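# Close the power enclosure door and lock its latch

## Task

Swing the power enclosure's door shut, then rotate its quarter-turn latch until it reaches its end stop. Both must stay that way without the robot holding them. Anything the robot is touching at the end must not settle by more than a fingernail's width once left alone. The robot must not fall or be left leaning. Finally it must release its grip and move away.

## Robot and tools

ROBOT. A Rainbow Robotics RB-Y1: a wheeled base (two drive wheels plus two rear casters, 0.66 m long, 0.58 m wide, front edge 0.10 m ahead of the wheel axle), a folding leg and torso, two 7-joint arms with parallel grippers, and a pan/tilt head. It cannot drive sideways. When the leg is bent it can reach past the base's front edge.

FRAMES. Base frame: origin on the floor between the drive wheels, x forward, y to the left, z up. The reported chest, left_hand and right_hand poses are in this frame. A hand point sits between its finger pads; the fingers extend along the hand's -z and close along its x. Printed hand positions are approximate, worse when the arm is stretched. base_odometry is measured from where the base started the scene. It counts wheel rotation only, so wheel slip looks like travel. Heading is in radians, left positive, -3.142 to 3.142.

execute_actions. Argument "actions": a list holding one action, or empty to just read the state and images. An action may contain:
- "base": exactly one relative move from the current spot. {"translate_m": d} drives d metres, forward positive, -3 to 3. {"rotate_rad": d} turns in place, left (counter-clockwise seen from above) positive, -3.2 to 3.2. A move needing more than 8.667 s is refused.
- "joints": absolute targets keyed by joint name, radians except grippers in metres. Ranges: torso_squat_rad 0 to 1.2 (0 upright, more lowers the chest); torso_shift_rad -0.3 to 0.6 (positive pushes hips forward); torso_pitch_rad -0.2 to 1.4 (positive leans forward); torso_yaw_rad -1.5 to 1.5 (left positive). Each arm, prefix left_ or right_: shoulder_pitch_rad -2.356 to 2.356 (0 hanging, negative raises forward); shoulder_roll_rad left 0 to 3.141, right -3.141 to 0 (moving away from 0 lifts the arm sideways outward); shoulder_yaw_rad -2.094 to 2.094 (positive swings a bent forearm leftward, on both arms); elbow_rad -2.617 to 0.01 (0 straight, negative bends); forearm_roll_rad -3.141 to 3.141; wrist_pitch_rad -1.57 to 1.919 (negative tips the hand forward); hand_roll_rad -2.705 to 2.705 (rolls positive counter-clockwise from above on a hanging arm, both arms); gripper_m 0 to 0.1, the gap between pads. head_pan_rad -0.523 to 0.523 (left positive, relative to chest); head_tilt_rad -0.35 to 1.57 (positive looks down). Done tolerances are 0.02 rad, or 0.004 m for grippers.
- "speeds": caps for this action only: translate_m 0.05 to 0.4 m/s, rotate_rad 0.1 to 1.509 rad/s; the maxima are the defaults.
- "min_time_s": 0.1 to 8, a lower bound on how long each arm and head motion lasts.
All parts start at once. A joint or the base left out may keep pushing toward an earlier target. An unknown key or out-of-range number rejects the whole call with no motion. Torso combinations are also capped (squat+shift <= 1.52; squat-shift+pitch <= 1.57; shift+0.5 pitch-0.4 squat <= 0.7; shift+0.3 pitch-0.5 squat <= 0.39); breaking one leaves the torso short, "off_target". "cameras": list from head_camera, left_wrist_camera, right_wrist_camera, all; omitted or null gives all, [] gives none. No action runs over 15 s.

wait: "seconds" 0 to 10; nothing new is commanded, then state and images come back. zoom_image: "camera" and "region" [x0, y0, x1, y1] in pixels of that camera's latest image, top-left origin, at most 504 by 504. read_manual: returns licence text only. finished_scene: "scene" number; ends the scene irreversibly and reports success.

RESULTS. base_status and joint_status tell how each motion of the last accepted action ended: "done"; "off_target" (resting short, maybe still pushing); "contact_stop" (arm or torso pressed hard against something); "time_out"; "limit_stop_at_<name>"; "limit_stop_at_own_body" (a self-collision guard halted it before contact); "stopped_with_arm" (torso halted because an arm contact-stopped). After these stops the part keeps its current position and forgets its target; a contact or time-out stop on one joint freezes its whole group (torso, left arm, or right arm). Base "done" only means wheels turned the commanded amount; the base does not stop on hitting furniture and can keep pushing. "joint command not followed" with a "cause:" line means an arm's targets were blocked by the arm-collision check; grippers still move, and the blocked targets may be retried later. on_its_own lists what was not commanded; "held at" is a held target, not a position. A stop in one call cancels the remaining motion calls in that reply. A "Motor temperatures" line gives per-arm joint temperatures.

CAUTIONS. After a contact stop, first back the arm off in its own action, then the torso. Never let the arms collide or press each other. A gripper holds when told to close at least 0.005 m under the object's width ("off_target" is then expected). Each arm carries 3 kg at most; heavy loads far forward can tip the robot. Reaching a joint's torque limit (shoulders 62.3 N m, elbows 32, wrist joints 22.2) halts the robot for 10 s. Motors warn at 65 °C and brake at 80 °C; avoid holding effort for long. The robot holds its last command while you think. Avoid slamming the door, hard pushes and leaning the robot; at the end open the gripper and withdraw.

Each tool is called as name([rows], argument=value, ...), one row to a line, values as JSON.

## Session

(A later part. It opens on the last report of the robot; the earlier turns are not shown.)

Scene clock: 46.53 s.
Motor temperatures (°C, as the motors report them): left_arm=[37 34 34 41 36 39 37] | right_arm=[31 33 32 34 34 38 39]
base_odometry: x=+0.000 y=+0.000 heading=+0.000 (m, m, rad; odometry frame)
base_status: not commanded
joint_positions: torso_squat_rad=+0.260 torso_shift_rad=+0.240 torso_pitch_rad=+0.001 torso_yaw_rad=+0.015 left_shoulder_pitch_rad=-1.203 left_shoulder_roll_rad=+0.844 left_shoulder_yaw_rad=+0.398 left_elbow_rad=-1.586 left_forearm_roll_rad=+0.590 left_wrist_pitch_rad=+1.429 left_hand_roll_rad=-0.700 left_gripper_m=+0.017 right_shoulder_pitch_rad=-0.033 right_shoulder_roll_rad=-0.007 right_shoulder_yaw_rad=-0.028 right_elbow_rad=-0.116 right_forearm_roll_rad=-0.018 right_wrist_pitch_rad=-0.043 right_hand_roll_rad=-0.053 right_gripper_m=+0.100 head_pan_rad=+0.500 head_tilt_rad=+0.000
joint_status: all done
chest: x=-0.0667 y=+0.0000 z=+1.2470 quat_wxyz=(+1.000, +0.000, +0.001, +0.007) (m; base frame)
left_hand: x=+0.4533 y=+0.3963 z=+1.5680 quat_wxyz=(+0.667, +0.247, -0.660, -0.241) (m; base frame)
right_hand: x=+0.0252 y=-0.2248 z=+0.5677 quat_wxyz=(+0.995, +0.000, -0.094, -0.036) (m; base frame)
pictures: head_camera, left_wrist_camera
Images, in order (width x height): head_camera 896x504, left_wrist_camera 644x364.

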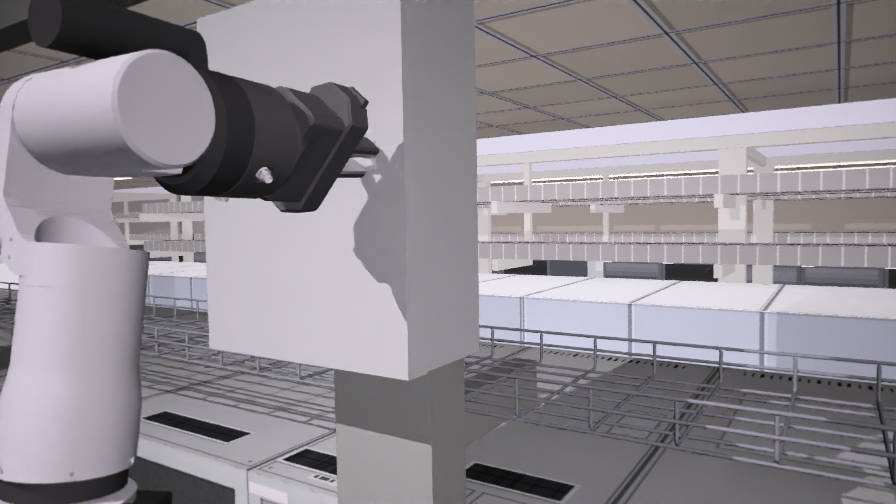

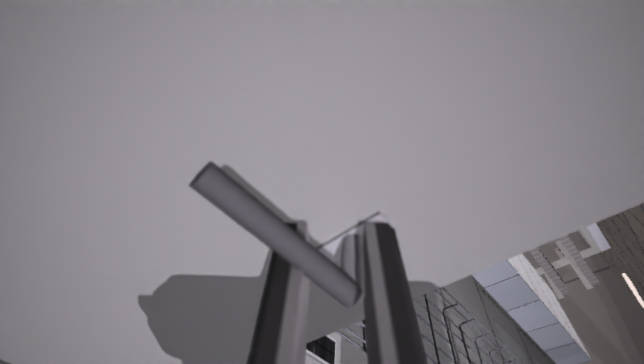

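execute_actions([
  {"joints":{"left_hand_roll_rad":0.03,"torso_shift_rad":0.255},"min_time_s":1},
], cameras=[])

execute_actions([
  {"joints":{"left_gripper_m":0.002}},
], cameras=["head_camera","left_wrist_camera"])

execute_actions([
  {"joints":{"left_hand_roll_rad":0.6},"min_time_s":2},
], cameras=["head_camera","left_wrist_camera"])

Scene clock: 49.10 s.
Motor temperatures (°C, as the motors report them): left_arm=[37 34 34 41 37 39 37] | right_arm=[31 33 32 34 34 38 39]
base_odometry: x=+0.000 y=+0.000 heading=+0.000 (m, m, rad; odometry frame)
base_status: not commanded
joint_positions: torso_squat_rad=+0.260 torso_shift_rad=+0.255 torso_pitch_rad=+0.001 torso_yaw_rad=+0.015 left_shoulder_pitch_rad=-1.204 left_shoulder_roll_rad=+0.847 left_shoulder_yaw_rad=+0.400 left_elbow_rad=-1.587 left_forearm_roll_rad=+0.589 left_wrist_pitch_rad=+1.427 left_hand_roll_rad=+0.030 left_gripper_m=+0.016 right_shoulder_pitch_rad=-0.033 right_shoulder_roll_rad=-0.007 right_shoulder_yaw_rad=-0.028 right_elbow_rad=-0.116 right_forearm_roll_rad=-0.018 right_wrist_pitch_rad=-0.043 right_hand_roll_rad=-0.053 right_gripper_m=+0.100 head_pan_rad=+0.500 head_tilt_rad=+0.000
joint_status: all done
chest: x=-0.0572 y=+0.0000 z=+1.2445 quat_wxyz=(+1.000, +0.000, +0.000, +0.007) (m; base frame)
left_hand: x=+0.4612 y=+0.3974 z=+1.5681 quat_wxyz=(+0.707, -0.003, -0.707, +0.014) (m; base frame)
right_hand: x=+0.0352 y=-0.2248 z=+0.5653 quat_wxyz=(+0.995, +0.000, -0.094, -0.036) (m; base frame)
pictures: none
No camera images: the call's "cameras" was empty. Leave "cameras" out to get every camera's image.

Scene clock: 49.73 s.
Motor temperatures (°C, as the motors report them): left_arm=[37 34 34 41 37 39 37] | right_arm=[31 33 32 34 34 38 39]
base_odometry: x=+0.000 y=+0.000 heading=+0.000 (m, m, rad; odometry frame)
base_status: not commanded
joint_positions: torso_squat_rad=+0.260 torso_shift_rad=+0.255 torso_pitch_rad=+0.001 torso_yaw_rad=+0.015 left_shoulder_pitch_rad=-1.205 left_shoulder_roll_rad=+0.847 left_shoulder_yaw_rad=+0.400 left_elbow_rad=-1.587 left_forearm_roll_rad=+0.589 left_wrist_pitch_rad=+1.427 left_hand_roll_rad=+0.030 left_gripper_m=+0.006 right_shoulder_pitch_rad=-0.033 right_shoulder_roll_rad=-0.007 right_shoulder_yaw_rad=-0.028 right_elbow_rad=-0.116 right_forearm_roll_rad=-0.018 right_wrist_pitch_rad=-0.043 right_hand_roll_rad=-0.053 right_gripper_m=+0.100 head_pan_rad=+0.500 head_tilt_rad=+0.000
joint_status: left_gripper_m off_target (ended at +0.006, target +0.002)
chest: x=-0.0572 y=+0.0000 z=+1.2445 quat_wxyz=(+1.000, +0.000, +0.000, +0.007) (m; base frame)
left_hand: x=+0.4609 y=+0.3975 z=+1.5688 quat_wxyz=(+0.707, -0.003, -0.707, +0.014) (m; base frame)
right_hand: x=+0.0352 y=-0.2248 z=+0.5653 quat_wxyz=(+0.995, +0.000, -0.094, -0.036) (m; base frame)
pictures: head_camera, left_wrist_camera
Images, in order (width x height): head_camera 896x504, left_wrist_camera 644x364.

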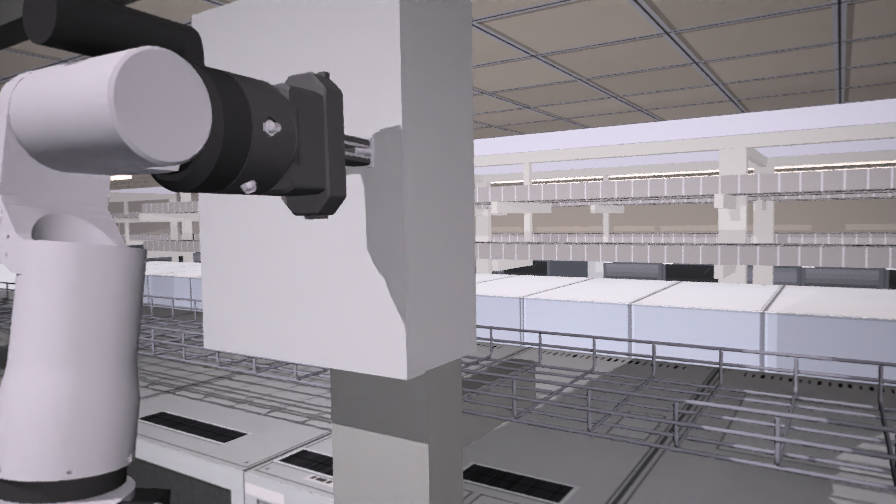

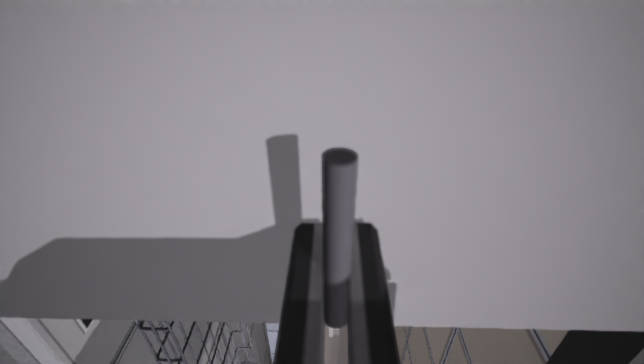

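Scene clock: 52.03 s.
Motor temperatures (°C, as the motors report them): left_arm=[37 34 34 41 37 39 37] | right_arm=[31 33 32 34 34 38 39]
base_odometry: x=+0.000 y=+0.000 heading=+0.000 (m, m, rad; odometry frame)
base_status: not commanded
joint_positions: torso_squat_rad=+0.260 torso_shift_rad=+0.255 torso_pitch_rad=+0.001 torso_yaw_rad=+0.015 left_shoulder_pitch_rad=-1.206 left_shoulder_roll_rad=+0.847 left_shoulder_yaw_rad=+0.400 left_elbow_rad=-1.588 left_forearm_roll_rad=+0.590 left_wrist_pitch_rad=+1.427 left_hand_roll_rad=+0.600 left_gripper_m=+0.015 right_shoulder_pitch_rad=-0.033 right_shoulder_roll_rad=-0.007 right_shoulder_yaw_rad=-0.028 right_elbow_rad=-0.116 right_forearm_roll_rad=-0.018 right_wrist_pitch_rad=-0.043 right_hand_roll_rad=-0.053 right_gripper_m=+0.100 head_pan_rad=+0.500 head_tilt_rad=+0.000
joint_status: all done
chest: x=-0.0572 y=-0.0002 z=+1.2445 quat_wxyz=(+1.000, +0.000, +0.000, +0.007) (m; base frame)
left_hand: x=+0.4606 y=+0.3965 z=+1.5698 quat_wxyz=(+0.674, -0.202, -0.679, +0.211) (m; base frame)
right_hand: x=+0.0352 y=-0.2247 z=+0.5652 quat_wxyz=(+0.995, +0.000, -0.094, -0.036) (m; base frame)
pictures: head_camera, left_wrist_camera
Images, in order (width x height): head_camera 896x504, left_wrist_camera 644x364.

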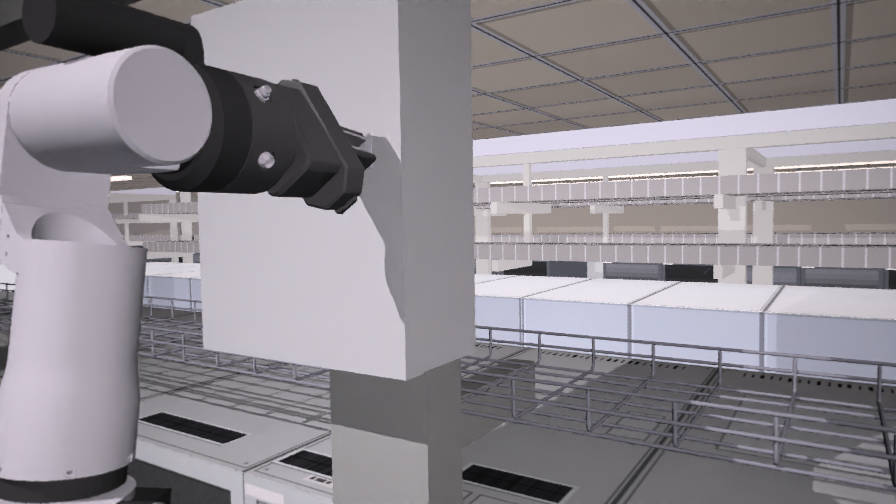

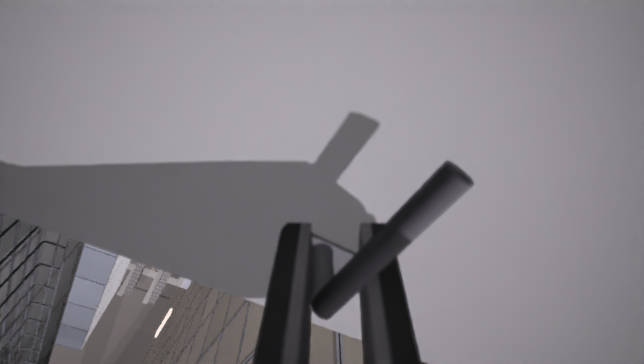

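execute_actions([
  {"joints":{"left_hand_roll_rad":-0.5},"min_time_s":2.5},
], cameras=["head_camera","left_wrist_camera"])

zoom_image(camera="head_camera", region=[340,280,500,400])

Scene clock: 55.53 s.
Motor temperatures (°C, as the motors report them): left_arm=[37 34 34 41 37 39 37] | right_arm=[31 33 32 34 34 38 39]
base_odometry: x=+0.000 y=+0.000 heading=+0.000 (m, m, rad; odometry frame)
base_status: not commanded
joint_positions: torso_squat_rad=+0.260 torso_shift_rad=+0.255 torso_pitch_rad=+0.000 torso_yaw_rad=+0.015 left_shoulder_pitch_rad=-1.205 left_shoulder_roll_rad=+0.844 left_shoulder_yaw_rad=+0.398 left_elbow_rad=-1.588 left_forearm_roll_rad=+0.591 left_wrist_pitch_rad=+1.429 left_hand_roll_rad=-0.499 left_gripper_m=+0.012 right_shoulder_pitch_rad=-0.033 right_shoulder_roll_rad=-0.007 right_shoulder_yaw_rad=-0.028 right_elbow_rad=-0.116 right_forearm_roll_rad=-0.018 right_wrist_pitch_rad=-0.043 right_hand_roll_rad=-0.053 right_gripper_m=+0.100 head_pan_rad=+0.500 head_tilt_rad=+0.000
joint_status: all done
chest: x=-0.0575 y=-0.0004 z=+1.2446 quat_wxyz=(+1.000, +0.000, +0.000, +0.007) (m; base frame)
left_hand: x=+0.4615 y=+0.3949 z=+1.5678 quat_wxyz=(+0.686, +0.180, -0.683, -0.173) (m; base frame)
right_hand: x=+0.0352 y=-0.2248 z=+0.5652 quat_wxyz=(+0.995, +0.000, -0.094, -0.036) (m; base frame)
pictures: head_camera, left_wrist_camera
Images, in order (width x height): head_camera 896x504, left_wrist_camera 644x364.

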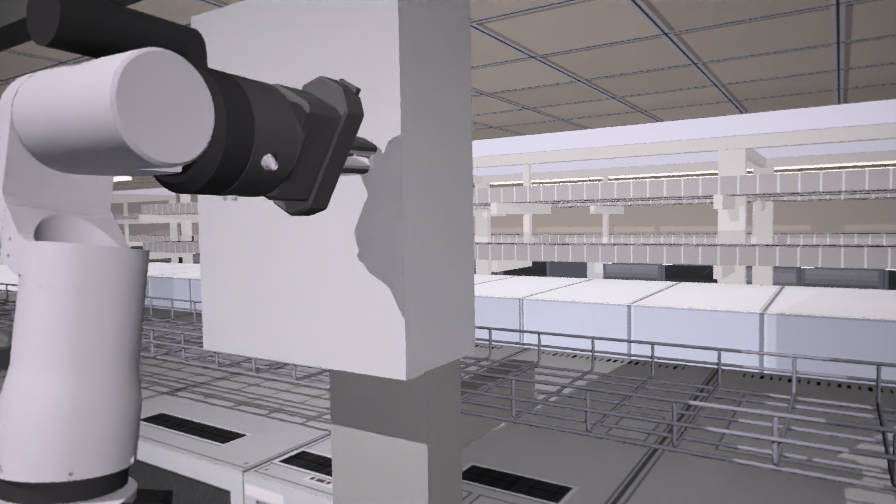

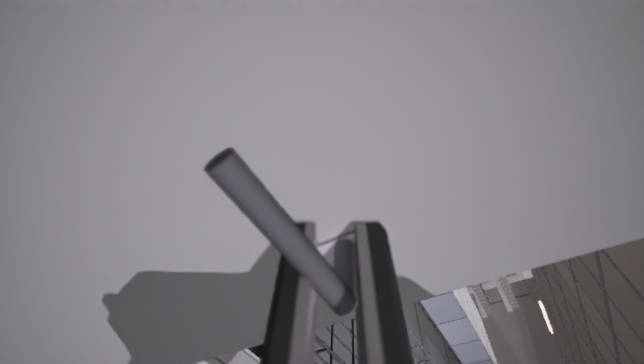

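Region (340, 280, 500, 400) of head_camera's 896x504 image, scaled by 3.150, with more detail than that image has; it fills the top 378 rows of this view, and the rest is white.

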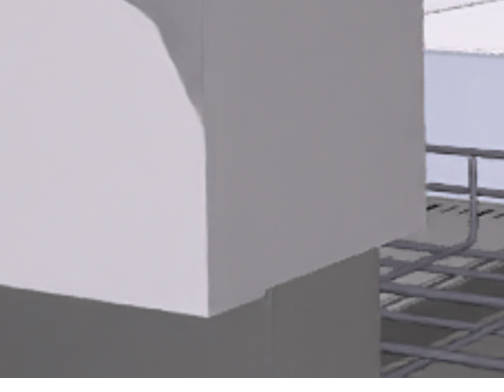

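execute_actions([
  {"joints":{"left_hand_roll_rad":0.03,"left_gripper_m":0.014},"min_time_s":1},
], cameras=[])

execute_actions([
  {"joints":{"torso_shift_rad":0.285,"torso_squat_rad":0.23}},
], cameras=["head_camera","left_wrist_camera"])

execute_actions([
  {"joints":{"left_hand_roll_rad":0.75,"left_gripper_m":0.0},"min_time_s":2},
], cameras=["head_camera","left_wrist_camera"])

Scene clock: 58.00 s.
Motor temperatures (°C, as the motors report them): left_arm=[37 34 34 41 37 40 37] | right_arm=[31 33 32 34 34 38 39]
base_odometry: x=+0.000 y=+0.000 heading=+0.000 (m, m, rad; odometry frame)
base_status: not commanded
joint_positions: torso_squat_rad=+0.260 torso_shift_rad=+0.255 torso_pitch_rad=+0.001 torso_yaw_rad=+0.015 left_shoulder_pitch_rad=-1.205 left_shoulder_roll_rad=+0.847 left_shoulder_yaw_rad=+0.400 left_elbow_rad=-1.587 left_forearm_roll_rad=+0.589 left_wrist_pitch_rad=+1.427 left_hand_roll_rad=+0.030 left_gripper_m=+0.014 right_shoulder_pitch_rad=-0.033 right_shoulder_roll_rad=-0.007 right_shoulder_yaw_rad=-0.028 right_elbow_rad=-0.116 right_forearm_roll_rad=-0.018 right_wrist_pitch_rad=-0.043 right_hand_roll_rad=-0.053 right_gripper_m=+0.100 head_pan_rad=+0.500 head_tilt_rad=+0.000
joint_status: all done
chest: x=-0.0572 y=+0.0001 z=+1.2445 quat_wxyz=(+1.000, +0.000, +0.000, +0.007) (m; base frame)
left_hand: x=+0.4612 y=+0.3974 z=+1.5682 quat_wxyz=(+0.707, -0.004, -0.707, +0.014) (m; base frame)
right_hand: x=+0.0352 y=-0.2248 z=+0.5653 quat_wxyz=(+0.995, +0.000, -0.094, -0.036) (m; base frame)
pictures: none
No camera images: the call's "cameras" was empty. Leave "cameras" out to get every camera's image.

Scene clock: 59.20 s.
Motor temperatures (°C, as the motors report them): left_arm=[37 34 34 41 37 40 37] | right_arm=[31 33 32 34 34 38 39]
base_odometry: x=+0.000 y=+0.000 heading=+0.000 (m, m, rad; odometry frame)
base_status: not commanded
joint_positions: torso_squat_rad=+0.239 torso_shift_rad=+0.272 torso_pitch_rad=-0.011 torso_yaw_rad=+0.018 left_shoulder_pitch_rad=-1.203 left_shoulder_roll_rad=+0.847 left_shoulder_yaw_rad=+0.400 left_elbow_rad=-1.589 left_forearm_roll_rad=+0.590 left_wrist_pitch_rad=+1.430 left_hand_roll_rad=+0.030 left_gripper_m=+0.016 right_shoulder_pitch_rad=-0.033 right_shoulder_roll_rad=-0.007 right_shoulder_yaw_rad=-0.028 right_elbow_rad=-0.116 right_forearm_roll_rad=-0.018 right_wrist_pitch_rad=-0.043 right_hand_roll_rad=-0.053 right_gripper_m=+0.100 head_pan_rad=+0.500 head_tilt_rad=+0.000
joint_status: torso_squat_rad contact_stop (moved -0.021 of -0.030); torso_shift_rad contact_stop (moved +0.017 of +0.030)
chest: x=-0.0487 y=+0.0001 z=+1.2450 quat_wxyz=(+1.000, +0.000, -0.005, +0.009) (m; base frame)
left_hand: x=+0.4645 y=+0.3990 z=+1.5739 quat_wxyz=(+0.704, -0.003, -0.710, +0.015) (m; base frame)
right_hand: x=+0.0522 y=-0.2246 z=+0.5670 quat_wxyz=(+0.994, +0.000, -0.100, -0.035) (m; base frame)
pictures: head_camera, left_wrist_camera
Images, in order (width x height): head_camera 896x504, left_wrist_camera 644x364.

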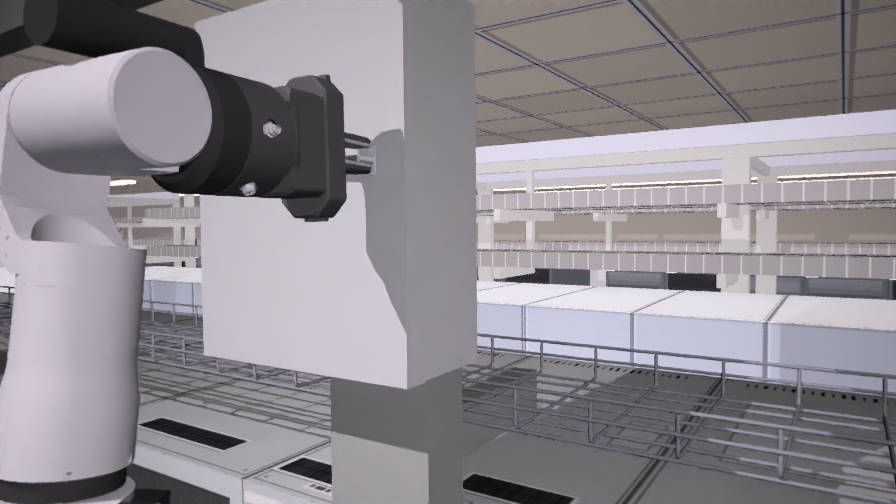

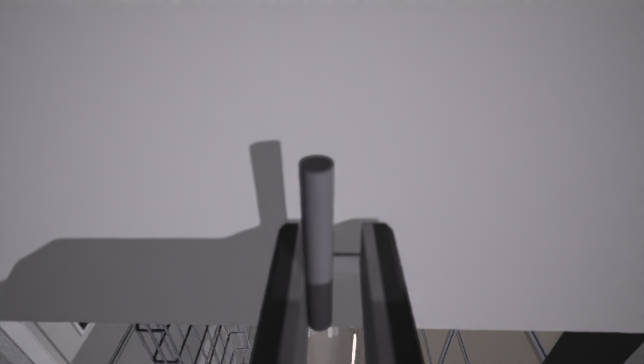

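not run: a stop came earlier in this reply.

execute_actions([
  {"joints":{"torso_shift_rad":0.245,"torso_squat_rad":0.26,"torso_pitch_rad":0,"torso_yaw_rad":0.08,"left_gripper_m":0.03}},
], cameras=[])

execute_actions([
  {"joints":{"torso_shift_rad":0.285,"torso_squat_rad":0.26}},
], cameras=["left_wrist_camera"])

execute_actions([
  {"joints":{"torso_shift_rad":0.294,"torso_squat_rad":0.36}},
], cameras=["head_camera","left_wrist_camera"])

Scene clock: 61.47 s.
Motor temperatures (°C, as the motors report them): left_arm=[37 34 34 41 37 41 37] | right_arm=[31 33 32 34 34 38 39]
base_odometry: x=+0.000 y=+0.000 heading=+0.000 (m, m, rad; odometry frame)
base_status: not commanded
joint_positions: torso_squat_rad=+0.260 torso_shift_rad=+0.245 torso_pitch_rad=+0.000 torso_yaw_rad=+0.080 left_shoulder_pitch_rad=-1.204 left_shoulder_roll_rad=+0.847 left_shoulder_yaw_rad=+0.400 left_elbow_rad=-1.587 left_forearm_roll_rad=+0.589 left_wrist_pitch_rad=+1.427 left_hand_roll_rad=+0.030 left_gripper_m=+0.030 right_shoulder_pitch_rad=-0.033 right_shoulder_roll_rad=-0.007 right_shoulder_yaw_rad=-0.028 right_elbow_rad=-0.116 right_forearm_roll_rad=-0.018 right_wrist_pitch_rad=-0.043 right_hand_roll_rad=-0.053 right_gripper_m=+0.100 head_pan_rad=+0.500 head_tilt_rad=+0.000
joint_status: all done
chest: x=-0.0639 y=+0.0002 z=+1.2462 quat_wxyz=(+0.999, +0.000, +0.000, +0.040) (m; base frame)
left_hand: x=+0.4272 y=+0.4306 z=+1.5702 quat_wxyz=(+0.706, +0.019, -0.707, +0.037) (m; base frame)
right_hand: x=+0.0435 y=-0.2183 z=+0.5671 quat_wxyz=(+0.995, +0.003, -0.095, -0.004) (m; base frame)
pictures: none
No camera images: the call's "cameras" was empty. Leave "cameras" out to get every camera's image.

Scene clock: 62.53 s.
Motor temperatures (°C, as the motors report them): left_arm=[37 34 34 41 37 41 37] | right_arm=[31 33 32 34 34 38 39]
base_odometry: x=+0.000 y=+0.000 heading=+0.000 (m, m, rad; odometry frame)
base_status: not commanded
joint_positions: torso_squat_rad=+0.260 torso_shift_rad=+0.285 torso_pitch_rad=+0.000 torso_yaw_rad=+0.080 left_shoulder_pitch_rad=-1.204 left_shoulder_roll_rad=+0.847 left_shoulder_yaw_rad=+0.400 left_elbow_rad=-1.587 left_forearm_roll_rad=+0.589 left_wrist_pitch_rad=+1.427 left_hand_roll_rad=+0.030 left_gripper_m=+0.030 right_shoulder_pitch_rad=-0.033 right_shoulder_roll_rad=-0.007 right_shoulder_yaw_rad=-0.028 right_elbow_rad=-0.116 right_forearm_roll_rad=-0.018 right_wrist_pitch_rad=-0.043 right_hand_roll_rad=-0.053 right_gripper_m=+0.100 head_pan_rad=+0.500 head_tilt_rad=+0.000
joint_status: all done
chest: x=-0.0377 y=+0.0002 z=+1.2391 quat_wxyz=(+0.999, +0.000, +0.000, +0.040) (m; base frame)
left_hand: x=+0.4535 y=+0.4306 z=+1.5630 quat_wxyz=(+0.706, +0.019, -0.707, +0.037) (m; base frame)
right_hand: x=+0.0695 y=-0.2183 z=+0.5600 quat_wxyz=(+0.996, +0.003, -0.095, -0.004) (m; base frame)
pictures: left_wrist_camera
Images, in order (width x height): left_wrist_camera 644x364.

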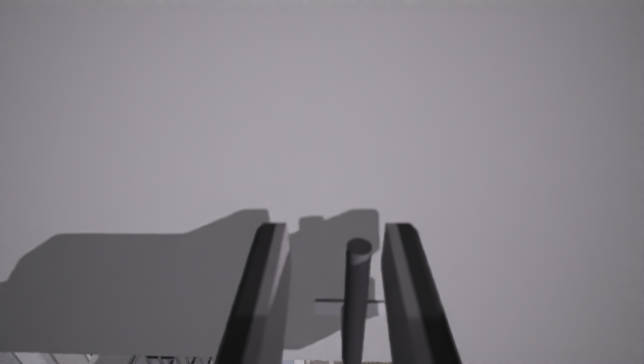

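Scene clock: 63.63 s.
Motor temperatures (°C, as the motors report them): left_arm=[37 34 34 41 37 41 37] | right_arm=[31 33 32 34 34 38 39]
base_odometry: x=+0.000 y=+0.000 heading=+0.000 (m, m, rad; odometry frame)
base_status: not commanded
joint_positions: torso_squat_rad=+0.360 torso_shift_rad=+0.293 torso_pitch_rad=-0.002 torso_yaw_rad=+0.080 left_shoulder_pitch_rad=-1.212 left_shoulder_roll_rad=+0.852 left_shoulder_yaw_rad=+0.404 left_elbow_rad=-1.590 left_forearm_roll_rad=+0.588 left_wrist_pitch_rad=+1.423 left_hand_roll_rad=+0.030 left_gripper_m=+0.033 right_shoulder_pitch_rad=-0.033 right_shoulder_roll_rad=-0.007 right_shoulder_yaw_rad=-0.028 right_elbow_rad=-0.116 right_forearm_roll_rad=-0.018 right_wrist_pitch_rad=-0.043 right_hand_roll_rad=-0.053 right_gripper_m=+0.100 head_pan_rad=+0.500 head_tilt_rad=+0.000
joint_status: all done
chest: x=-0.0393 y=+0.0000 z=+1.2170 quat_wxyz=(+0.999, +0.000, -0.001, +0.040) (m; base frame)
left_hand: x=+0.4470 y=+0.4318 z=+1.5497 quat_wxyz=(+0.699, +0.021, -0.714, +0.038) (m; base frame)
right_hand: x=+0.0695 y=-0.2182 z=+0.5381 quat_wxyz=(+0.995, +0.003, -0.096, -0.004) (m; base frame)
pictures: head_camera, left_wrist_camera
Images, in order (width x height): head_camera 896x504, left_wrist_camera 644x364.

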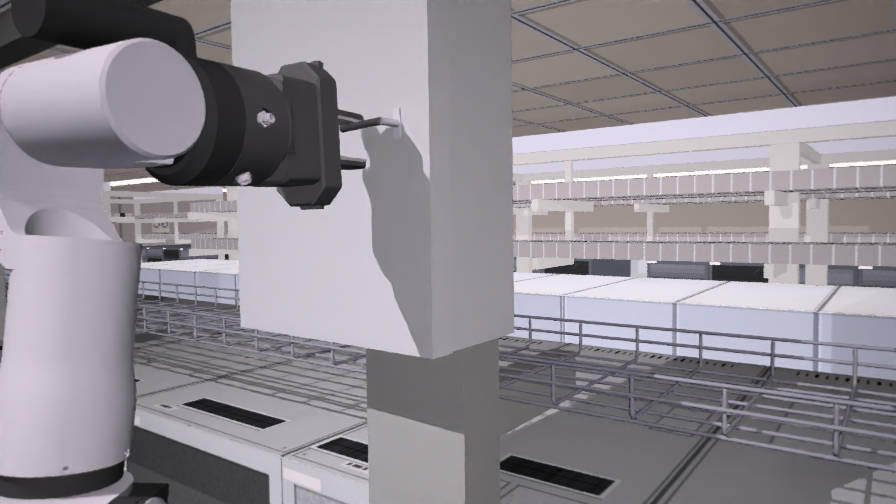

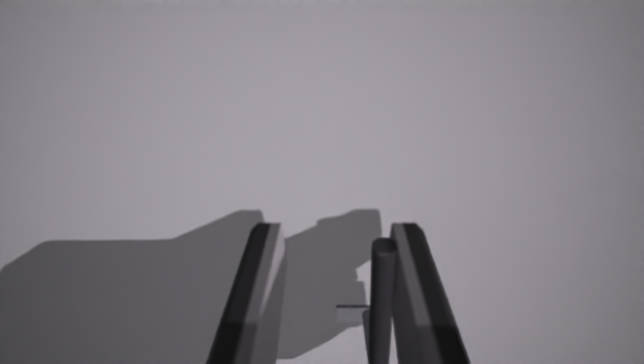

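execute_actions([
  {"joints":{"torso_shift_rad":0.275,"torso_squat_rad":0.1}},
], cameras=[])

execute_actions([
  {"joints":{"torso_shift_rad":0.29,"torso_squat_rad":0.0,"left_shoulder_pitch_rad":-1.245},"min_time_s":1.5},
], cameras=["head_camera","left_wrist_camera"])

Scene clock: 66.50 s.
Motor temperatures (°C, as the motors report them): left_arm=[37 34 34 41 37 42 37] | right_arm=[31 33 32 34 34 38 39]
base_odometry: x=+0.000 y=+0.000 heading=+0.000 (m, m, rad; odometry frame)
base_status: not commanded
joint_positions: torso_squat_rad=+0.100 torso_shift_rad=+0.275 torso_pitch_rad=+0.001 torso_yaw_rad=+0.080 left_shoulder_pitch_rad=-1.203 left_shoulder_roll_rad=+0.846 left_shoulder_yaw_rad=+0.399 left_elbow_rad=-1.586 left_forearm_roll_rad=+0.589 left_wrist_pitch_rad=+1.428 left_hand_roll_rad=+0.030 left_gripper_m=+0.031 right_shoulder_pitch_rad=-0.033 right_shoulder_roll_rad=-0.007 right_shoulder_yaw_rad=-0.028 right_elbow_rad=-0.116 right_forearm_roll_rad=-0.018 right_wrist_pitch_rad=-0.043 right_hand_roll_rad=-0.053 right_gripper_m=+0.100 head_pan_rad=+0.500 head_tilt_rad=+0.000
joint_status: all done
chest: x=-0.0384 y=+0.0002 z=+1.2602 quat_wxyz=(+0.999, +0.000, +0.000, +0.040) (m; base frame)
left_hand: x=+0.4540 y=+0.4306 z=+1.5817 quat_wxyz=(+0.708, +0.019, -0.705, +0.037) (m; base frame)
right_hand: x=+0.0684 y=-0.2184 z=+0.5810 quat_wxyz=(+0.996, +0.003, -0.094, -0.004) (m; base frame)
pictures: none
No camera images: the call's "cameras" was empty. Leave "cameras" out to get every camera's image.

Scene clock: 68.13 s.
Motor temperatures (°C, as the motors report them): left_arm=[37 34 34 41 37 44 37] | right_arm=[31 33 32 34 34 38 39]
base_odometry: x=+0.000 y=+0.000 heading=+0.000 (m, m, rad; odometry frame)
base_status: not commanded
joint_positions: torso_squat_rad=+0.000 torso_shift_rad=+0.289 torso_pitch_rad=-0.001 torso_yaw_rad=+0.081 left_shoulder_pitch_rad=-1.214 left_shoulder_roll_rad=+0.845 left_shoulder_yaw_rad=+0.398 left_elbow_rad=-1.583 left_forearm_roll_rad=+0.589 left_wrist_pitch_rad=+1.439 left_hand_roll_rad=+0.030 left_gripper_m=+0.032 right_shoulder_pitch_rad=-0.033 right_shoulder_roll_rad=-0.007 right_shoulder_yaw_rad=-0.028 right_elbow_rad=-0.116 right_forearm_roll_rad=-0.018 right_wrist_pitch_rad=-0.043 right_hand_roll_rad=-0.053 right_gripper_m=+0.100 head_pan_rad=+0.500 head_tilt_rad=+0.000
joint_status: left_shoulder_pitch_rad contact_stop (moved -0.012 of -0.042); the others done
on_its_own: left_shoulder_pitch_rad is held at -1.220, not at your -1.245, since a contact_stop
chest: x=-0.0285 y=+0.0007 z=+1.2608 quat_wxyz=(+0.999, -0.001, +0.000, +0.040) (m; base frame)
left_hand: x=+0.4620 y=+0.4298 z=+1.5851 quat_wxyz=(+0.709, +0.017, -0.704, +0.037) (m; base frame)
right_hand: x=+0.0795 y=-0.2184 z=+0.5820 quat_wxyz=(+0.995, +0.002, -0.095, -0.003) (m; base frame)
pictures: head_camera, left_wrist_camera
Images, in order (width x height): head_camera 896x504, left_wrist_camera 644x364.

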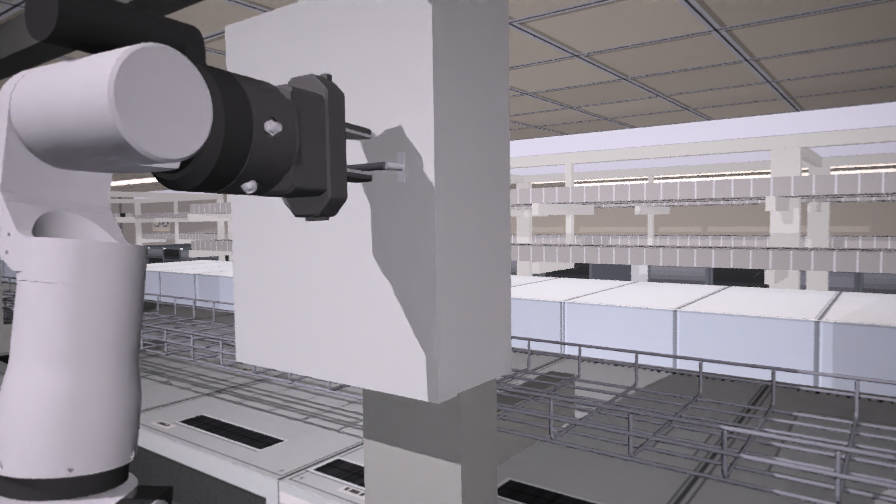

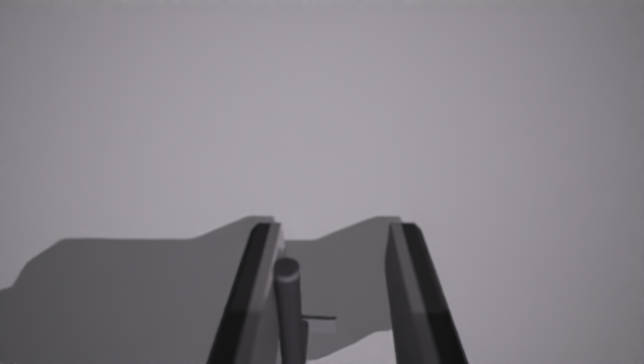

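execute_actions([
  {"joints":{"torso_shift_rad":0.285,"torso_squat_rad":0.27,"left_shoulder_pitch_rad":-1.205,"left_shoulder_roll_rad":0.847,"left_shoulder_yaw_rad":0.4,"left_elbow_rad":-1.587,"left_wrist_pitch_rad":1.427}},
], cameras=[])

execute_actions([
  {"joints":{"torso_shift_rad":0.305,"torso_squat_rad":0.27}},
], cameras=["left_wrist_camera"])

execute_actions([
  {"joints":{"torso_shift_rad":0.325,"torso_squat_rad":0.35}},
], cameras=["head_camera","left_wrist_camera"])

Scene clock: 69.50 s.
Motor temperatures (°C, as the motors report them): left_arm=[38 34 34 41 37 45 37] | right_arm=[31 33 32 34 34 38 39]
base_odometry: x=+0.000 y=+0.000 heading=+0.000 (m, m, rad; odometry frame)
base_status: not commanded
joint_positions: torso_squat_rad=+0.004 torso_shift_rad=+0.289 torso_pitch_rad=-0.001 torso_yaw_rad=+0.081 left_shoulder_pitch_rad=-1.203 left_shoulder_roll_rad=+0.846 left_shoulder_yaw_rad=+0.399 left_elbow_rad=-1.585 left_forearm_roll_rad=+0.589 left_wrist_pitch_rad=+1.437 left_hand_roll_rad=+0.030 left_gripper_m=+0.030 right_shoulder_pitch_rad=-0.033 right_shoulder_roll_rad=-0.007 right_shoulder_yaw_rad=-0.028 right_elbow_rad=-0.116 right_forearm_roll_rad=-0.018 right_wrist_pitch_rad=-0.043 right_hand_roll_rad=-0.053 right_gripper_m=+0.100 head_pan_rad=+0.500 head_tilt_rad=+0.000
joint_status: torso_squat_rad stopped_with_arm (moved +0.004 of +0.270); left_wrist_pitch_rad contact_stop (moved -0.002 of -0.012); the others done
on_its_own: torso_squat_rad is held at +0.004, not at your +0.270, since it stopped_with_arm
chest: x=-0.0288 y=+0.0003 z=+1.2609 quat_wxyz=(+0.999, +0.000, -0.001, +0.040) (m; base frame)
left_hand: x=+0.4626 y=+0.4312 z=+1.5814 quat_wxyz=(+0.711, +0.019, -0.702, +0.038) (m; base frame)
right_hand: x=+0.0795 y=-0.2182 z=+0.5819 quat_wxyz=(+0.995, +0.003, -0.095, -0.003) (m; base frame)
pictures: none
No camera images: the call's "cameras" was empty. Leave "cameras" out to get every camera's image.

not run: a stop came earlier in this reply.

not run: a stop came earlier in this reply.

execute_actions([
  {"joints":{"torso_shift_rad":0.28,"torso_squat_rad":0.27}},
], cameras=[])

execute_actions([
  {"joints":{"torso_shift_rad":0.303,"torso_squat_rad":0.27}},
], cameras=["left_wrist_camera"])

execute_actions([
  {"joints":{"torso_shift_rad":0.32,"torso_squat_rad":0.35}},
], cameras=["head_camera","left_wrist_camera"])

Scene clock: 71.97 s.
Motor temperatures (°C, as the motors report them): left_arm=[38 34 34 41 37 44 37] | right_arm=[31 33 32 34 34 38 39]
base_odometry: x=+0.000 y=+0.000 heading=+0.000 (m, m, rad; odometry frame)
base_status: not commanded
joint_positions: torso_squat_rad=+0.270 torso_shift_rad=+0.280 torso_pitch_rad=-0.001 torso_yaw_rad=+0.081 left_shoulder_pitch_rad=-1.203 left_shoulder_roll_rad=+0.846 left_shoulder_yaw_rad=+0.399 left_elbow_rad=-1.585 left_forearm_roll_rad=+0.589 left_wrist_pitch_rad=+1.437 left_hand_roll_rad=+0.030 left_gripper_m=+0.030 right_shoulder_pitch_rad=-0.033 right_shoulder_roll_rad=-0.007 right_shoulder_yaw_rad=-0.028 right_elbow_rad=-0.116 right_forearm_roll_rad=-0.018 right_wrist_pitch_rad=-0.043 right_hand_roll_rad=-0.053 right_gripper_m=+0.100 head_pan_rad=+0.500 head_tilt_rad=+0.000
joint_status: all done
chest: x=-0.0420 y=+0.0002 z=+1.2383 quat_wxyz=(+0.999, +0.000, -0.001, +0.040) (m; base frame)
left_hand: x=+0.4494 y=+0.4310 z=+1.5592 quat_wxyz=(+0.710, +0.019, -0.703, +0.038) (m; base frame)
right_hand: x=+0.0663 y=-0.2182 z=+0.5594 quat_wxyz=(+0.995, +0.003, -0.095, -0.003) (m; base frame)
pictures: none
No camera images: the call's "cameras" was empty. Leave "cameras" out to get every camera's image.

Scene clock: 72.80 s.
Motor temperatures (°C, as the motors report them): left_arm=[38 34 34 41 37 44 37] | right_arm=[31 33 32 34 34 38 39]
base_odometry: x=+0.000 y=+0.000 heading=+0.000 (m, m, rad; odometry frame)
base_status: not commanded
joint_positions: torso_squat_rad=+0.270 torso_shift_rad=+0.303 torso_pitch_rad=-0.002 torso_yaw_rad=+0.081 left_shoulder_pitch_rad=-1.205 left_shoulder_roll_rad=+0.847 left_shoulder_yaw_rad=+0.400 left_elbow_rad=-1.586 left_forearm_roll_rad=+0.589 left_wrist_pitch_rad=+1.436 left_hand_roll_rad=+0.030 left_gripper_m=+0.030 right_shoulder_pitch_rad=-0.033 right_shoulder_roll_rad=-0.007 right_shoulder_yaw_rad=-0.028 right_elbow_rad=-0.116 right_forearm_roll_rad=-0.018 right_wrist_pitch_rad=-0.043 right_hand_roll_rad=-0.053 right_gripper_m=+0.100 head_pan_rad=+0.500 head_tilt_rad=+0.000
joint_status: all done
chest: x=-0.0274 y=+0.0001 z=+1.2339 quat_wxyz=(+0.999, +0.000, -0.001, +0.040) (m; base frame)
left_hand: x=+0.4629 y=+0.4308 z=+1.5568 quat_wxyz=(+0.709, +0.019, -0.704, +0.038) (m; base frame)
right_hand: x=+0.0812 y=-0.2182 z=+0.5549 quat_wxyz=(+0.995, +0.003, -0.095, -0.003) (m; base frame)
pictures: left_wrist_camera
Images, in order (width x height): left_wrist_camera 644x364.

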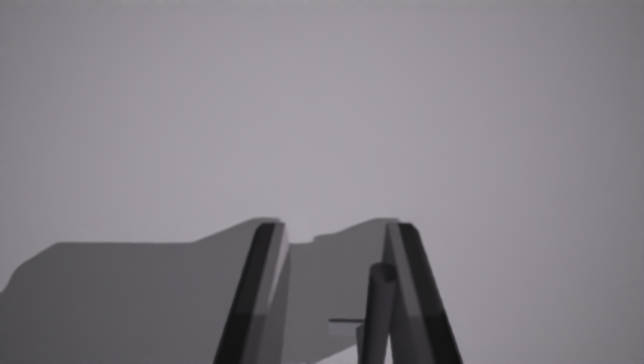

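Scene clock: 73.80 s.
Motor temperatures (°C, as the motors report them): left_arm=[38 34 34 41 37 45 37] | right_arm=[31 33 32 34 34 38 39]
base_odometry: x=+0.000 y=+0.000 heading=+0.000 (m, m, rad; odometry frame)
base_status: not commanded
joint_positions: torso_squat_rad=+0.350 torso_shift_rad=+0.319 torso_pitch_rad=-0.004 torso_yaw_rad=+0.081 left_shoulder_pitch_rad=-1.213 left_shoulder_roll_rad=+0.851 left_shoulder_yaw_rad=+0.403 left_elbow_rad=-1.589 left_forearm_roll_rad=+0.588 left_wrist_pitch_rad=+1.432 left_hand_roll_rad=+0.030 left_gripper_m=+0.041 right_shoulder_pitch_rad=-0.033 right_shoulder_roll_rad=-0.007 right_shoulder_yaw_rad=-0.028 right_elbow_rad=-0.116 right_forearm_roll_rad=-0.018 right_wrist_pitch_rad=-0.043 right_hand_roll_rad=-0.053 right_gripper_m=+0.100 head_pan_rad=+0.500 head_tilt_rad=+0.000
joint_status: all done
chest: x=-0.0230 y=-0.0001 z=+1.2143 quat_wxyz=(+0.999, +0.000, -0.002, +0.040) (m; base frame)
left_hand: x=+0.4632 y=+0.4310 z=+1.5452 quat_wxyz=(+0.702, +0.021, -0.711, +0.038) (m; base frame)
right_hand: x=+0.0870 y=-0.2180 z=+0.5354 quat_wxyz=(+0.995, +0.003, -0.096, -0.003) (m; base frame)
pictures: head_camera, left_wrist_camera
Images, in order (width x height): head_camera 896x504, left_wrist_camera 644x364.

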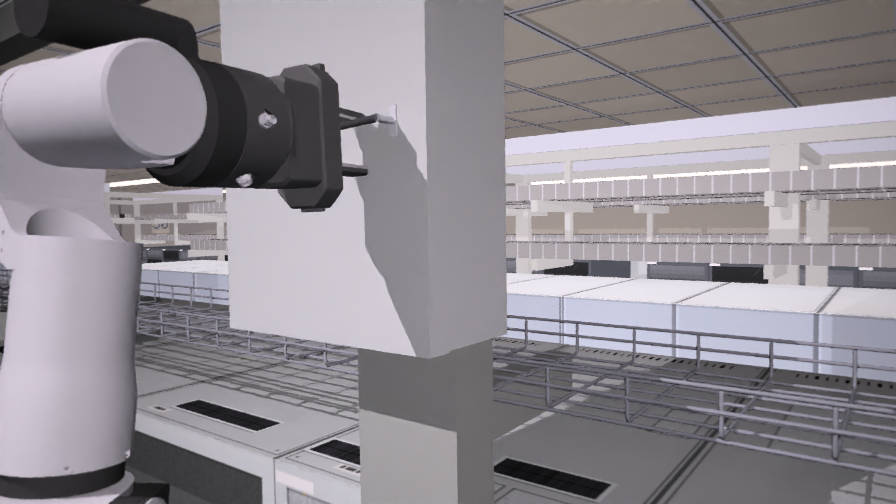

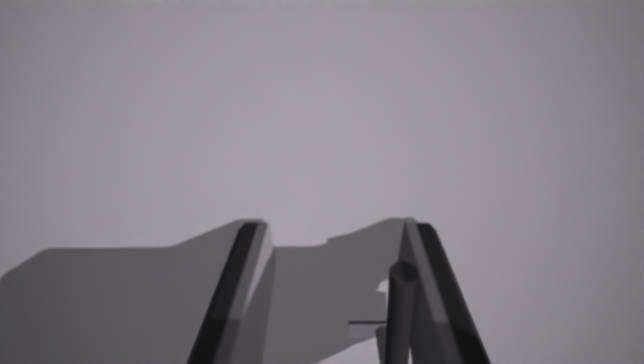

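execute_actions([
  {"joints":{"torso_shift_rad":0.29,"torso_squat_rad":0.24,"left_gripper_m":0.05}},
], cameras=["head_camera"])

zoom_image(camera="head_camera", region=[340,60,540,400])

execute_actions([
  {"joints":{"torso_shift_rad":0.2}},
], cameras=["head_camera","left_wrist_camera"])

zoom_image(camera="head_camera", region=[340,0,560,400])

Scene clock: 76.50 s.
Motor temperatures (°C, as the motors report them): left_arm=[37 34 34 41 37 46 37] | right_arm=[31 33 32 34 34 38 39]
base_odometry: x=+0.000 y=+0.000 heading=+0.000 (m, m, rad; odometry frame)
base_status: not commanded
joint_positions: torso_squat_rad=+0.240 torso_shift_rad=+0.290 torso_pitch_rad=-0.001 torso_yaw_rad=+0.081 left_shoulder_pitch_rad=-1.204 left_shoulder_roll_rad=+0.846 left_shoulder_yaw_rad=+0.399 left_elbow_rad=-1.585 left_forearm_roll_rad=+0.589 left_wrist_pitch_rad=+1.437 left_hand_roll_rad=+0.030 left_gripper_m=+0.050 right_shoulder_pitch_rad=-0.033 right_shoulder_roll_rad=-0.007 right_shoulder_yaw_rad=-0.028 right_elbow_rad=-0.116 right_forearm_roll_rad=-0.018 right_wrist_pitch_rad=-0.043 right_hand_roll_rad=-0.053 right_gripper_m=+0.100 head_pan_rad=+0.500 head_tilt_rad=+0.000
joint_status: all done
chest: x=-0.0339 y=+0.0001 z=+1.2415 quat_wxyz=(+0.999, +0.000, -0.001, +0.040) (m; base frame)
left_hand: x=+0.4570 y=+0.4308 z=+1.5632 quat_wxyz=(+0.710, +0.019, -0.703, +0.038) (m; base frame)
right_hand: x=+0.0743 y=-0.2182 z=+0.5625 quat_wxyz=(+0.995, +0.003, -0.095, -0.003) (m; base frame)
pictures: head_camera
Images, in order (width x height): head_camera 896x504.

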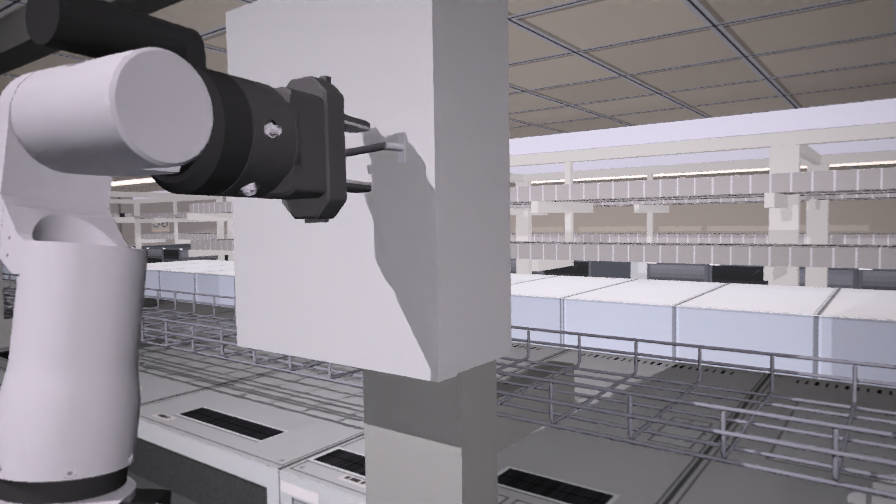

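Region (340, 60, 540, 400) of head_camera's 896x504 image, scaled by 1.482, with more detail than that image has; it fills the left 296 columns of this view, and the rest is white.

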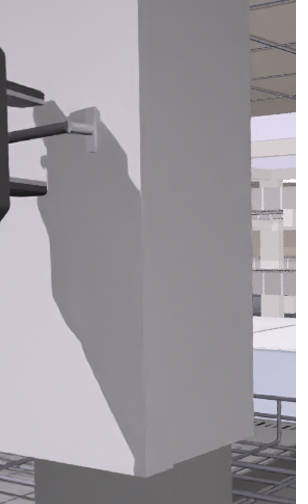

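Scene clock: 77.90 s.
Motor temperatures (°C, as the motors report them): left_arm=[37 34 34 41 37 45 37] | right_arm=[31 33 32 34 34 38 39]
base_odometry: x=+0.000 y=+0.000 heading=+0.000 (m, m, rad; odometry frame)
base_status: not commanded
joint_positions: torso_squat_rad=+0.240 torso_shift_rad=+0.200 torso_pitch_rad=-0.001 torso_yaw_rad=+0.081 left_shoulder_pitch_rad=-1.204 left_shoulder_roll_rad=+0.846 left_shoulder_yaw_rad=+0.399 left_elbow_rad=-1.585 left_forearm_roll_rad=+0.589 left_wrist_pitch_rad=+1.437 left_hand_roll_rad=+0.030 left_gripper_m=+0.050 right_shoulder_pitch_rad=-0.033 right_shoulder_roll_rad=-0.007 right_shoulder_yaw_rad=-0.028 right_elbow_rad=-0.116 right_forearm_roll_rad=-0.018 right_wrist_pitch_rad=-0.043 right_hand_roll_rad=-0.053 right_gripper_m=+0.100 head_pan_rad=+0.500 head_tilt_rad=+0.000
joint_status: all done
chest: x=-0.0933 y=+0.0001 z=+1.2563 quat_wxyz=(+0.999, +0.000, -0.001, +0.040) (m; base frame)
left_hand: x=+0.3977 y=+0.4308 z=+1.5780 quat_wxyz=(+0.710, +0.019, -0.703, +0.038) (m; base frame)
right_hand: x=+0.0150 y=-0.2182 z=+0.5773 quat_wxyz=(+0.995, +0.003, -0.095, -0.003) (m; base frame)
pictures: head_camera, left_wrist_camera
Images, in order (width x height): head_camera 896x504, left_wrist_camera 644x364.

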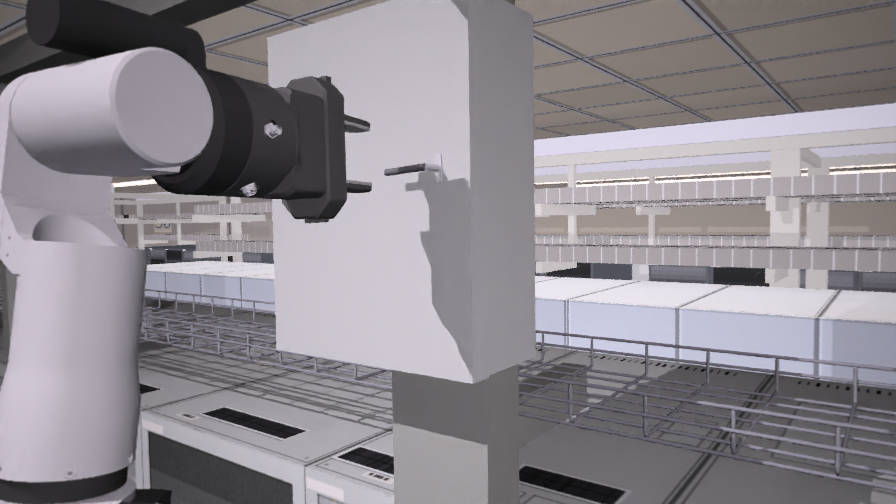

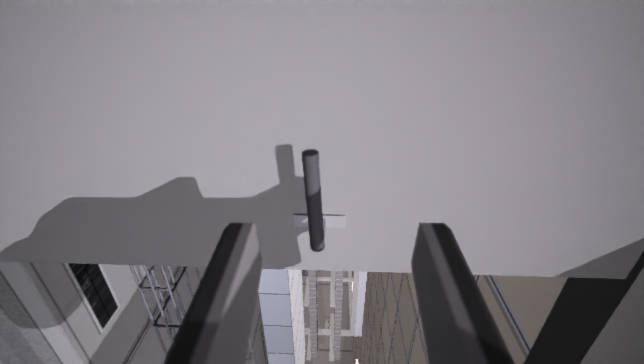

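Region (340, 0, 560, 400) of head_camera's 896x504 image, scaled by 1.260, with more detail than that image has; it fills the left 277 columns of this view, and the rest is white.

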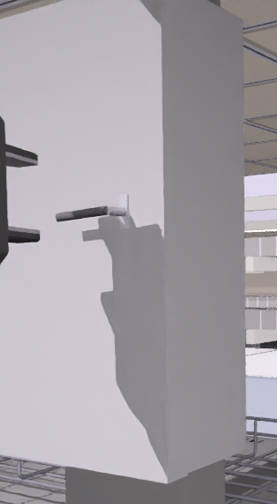

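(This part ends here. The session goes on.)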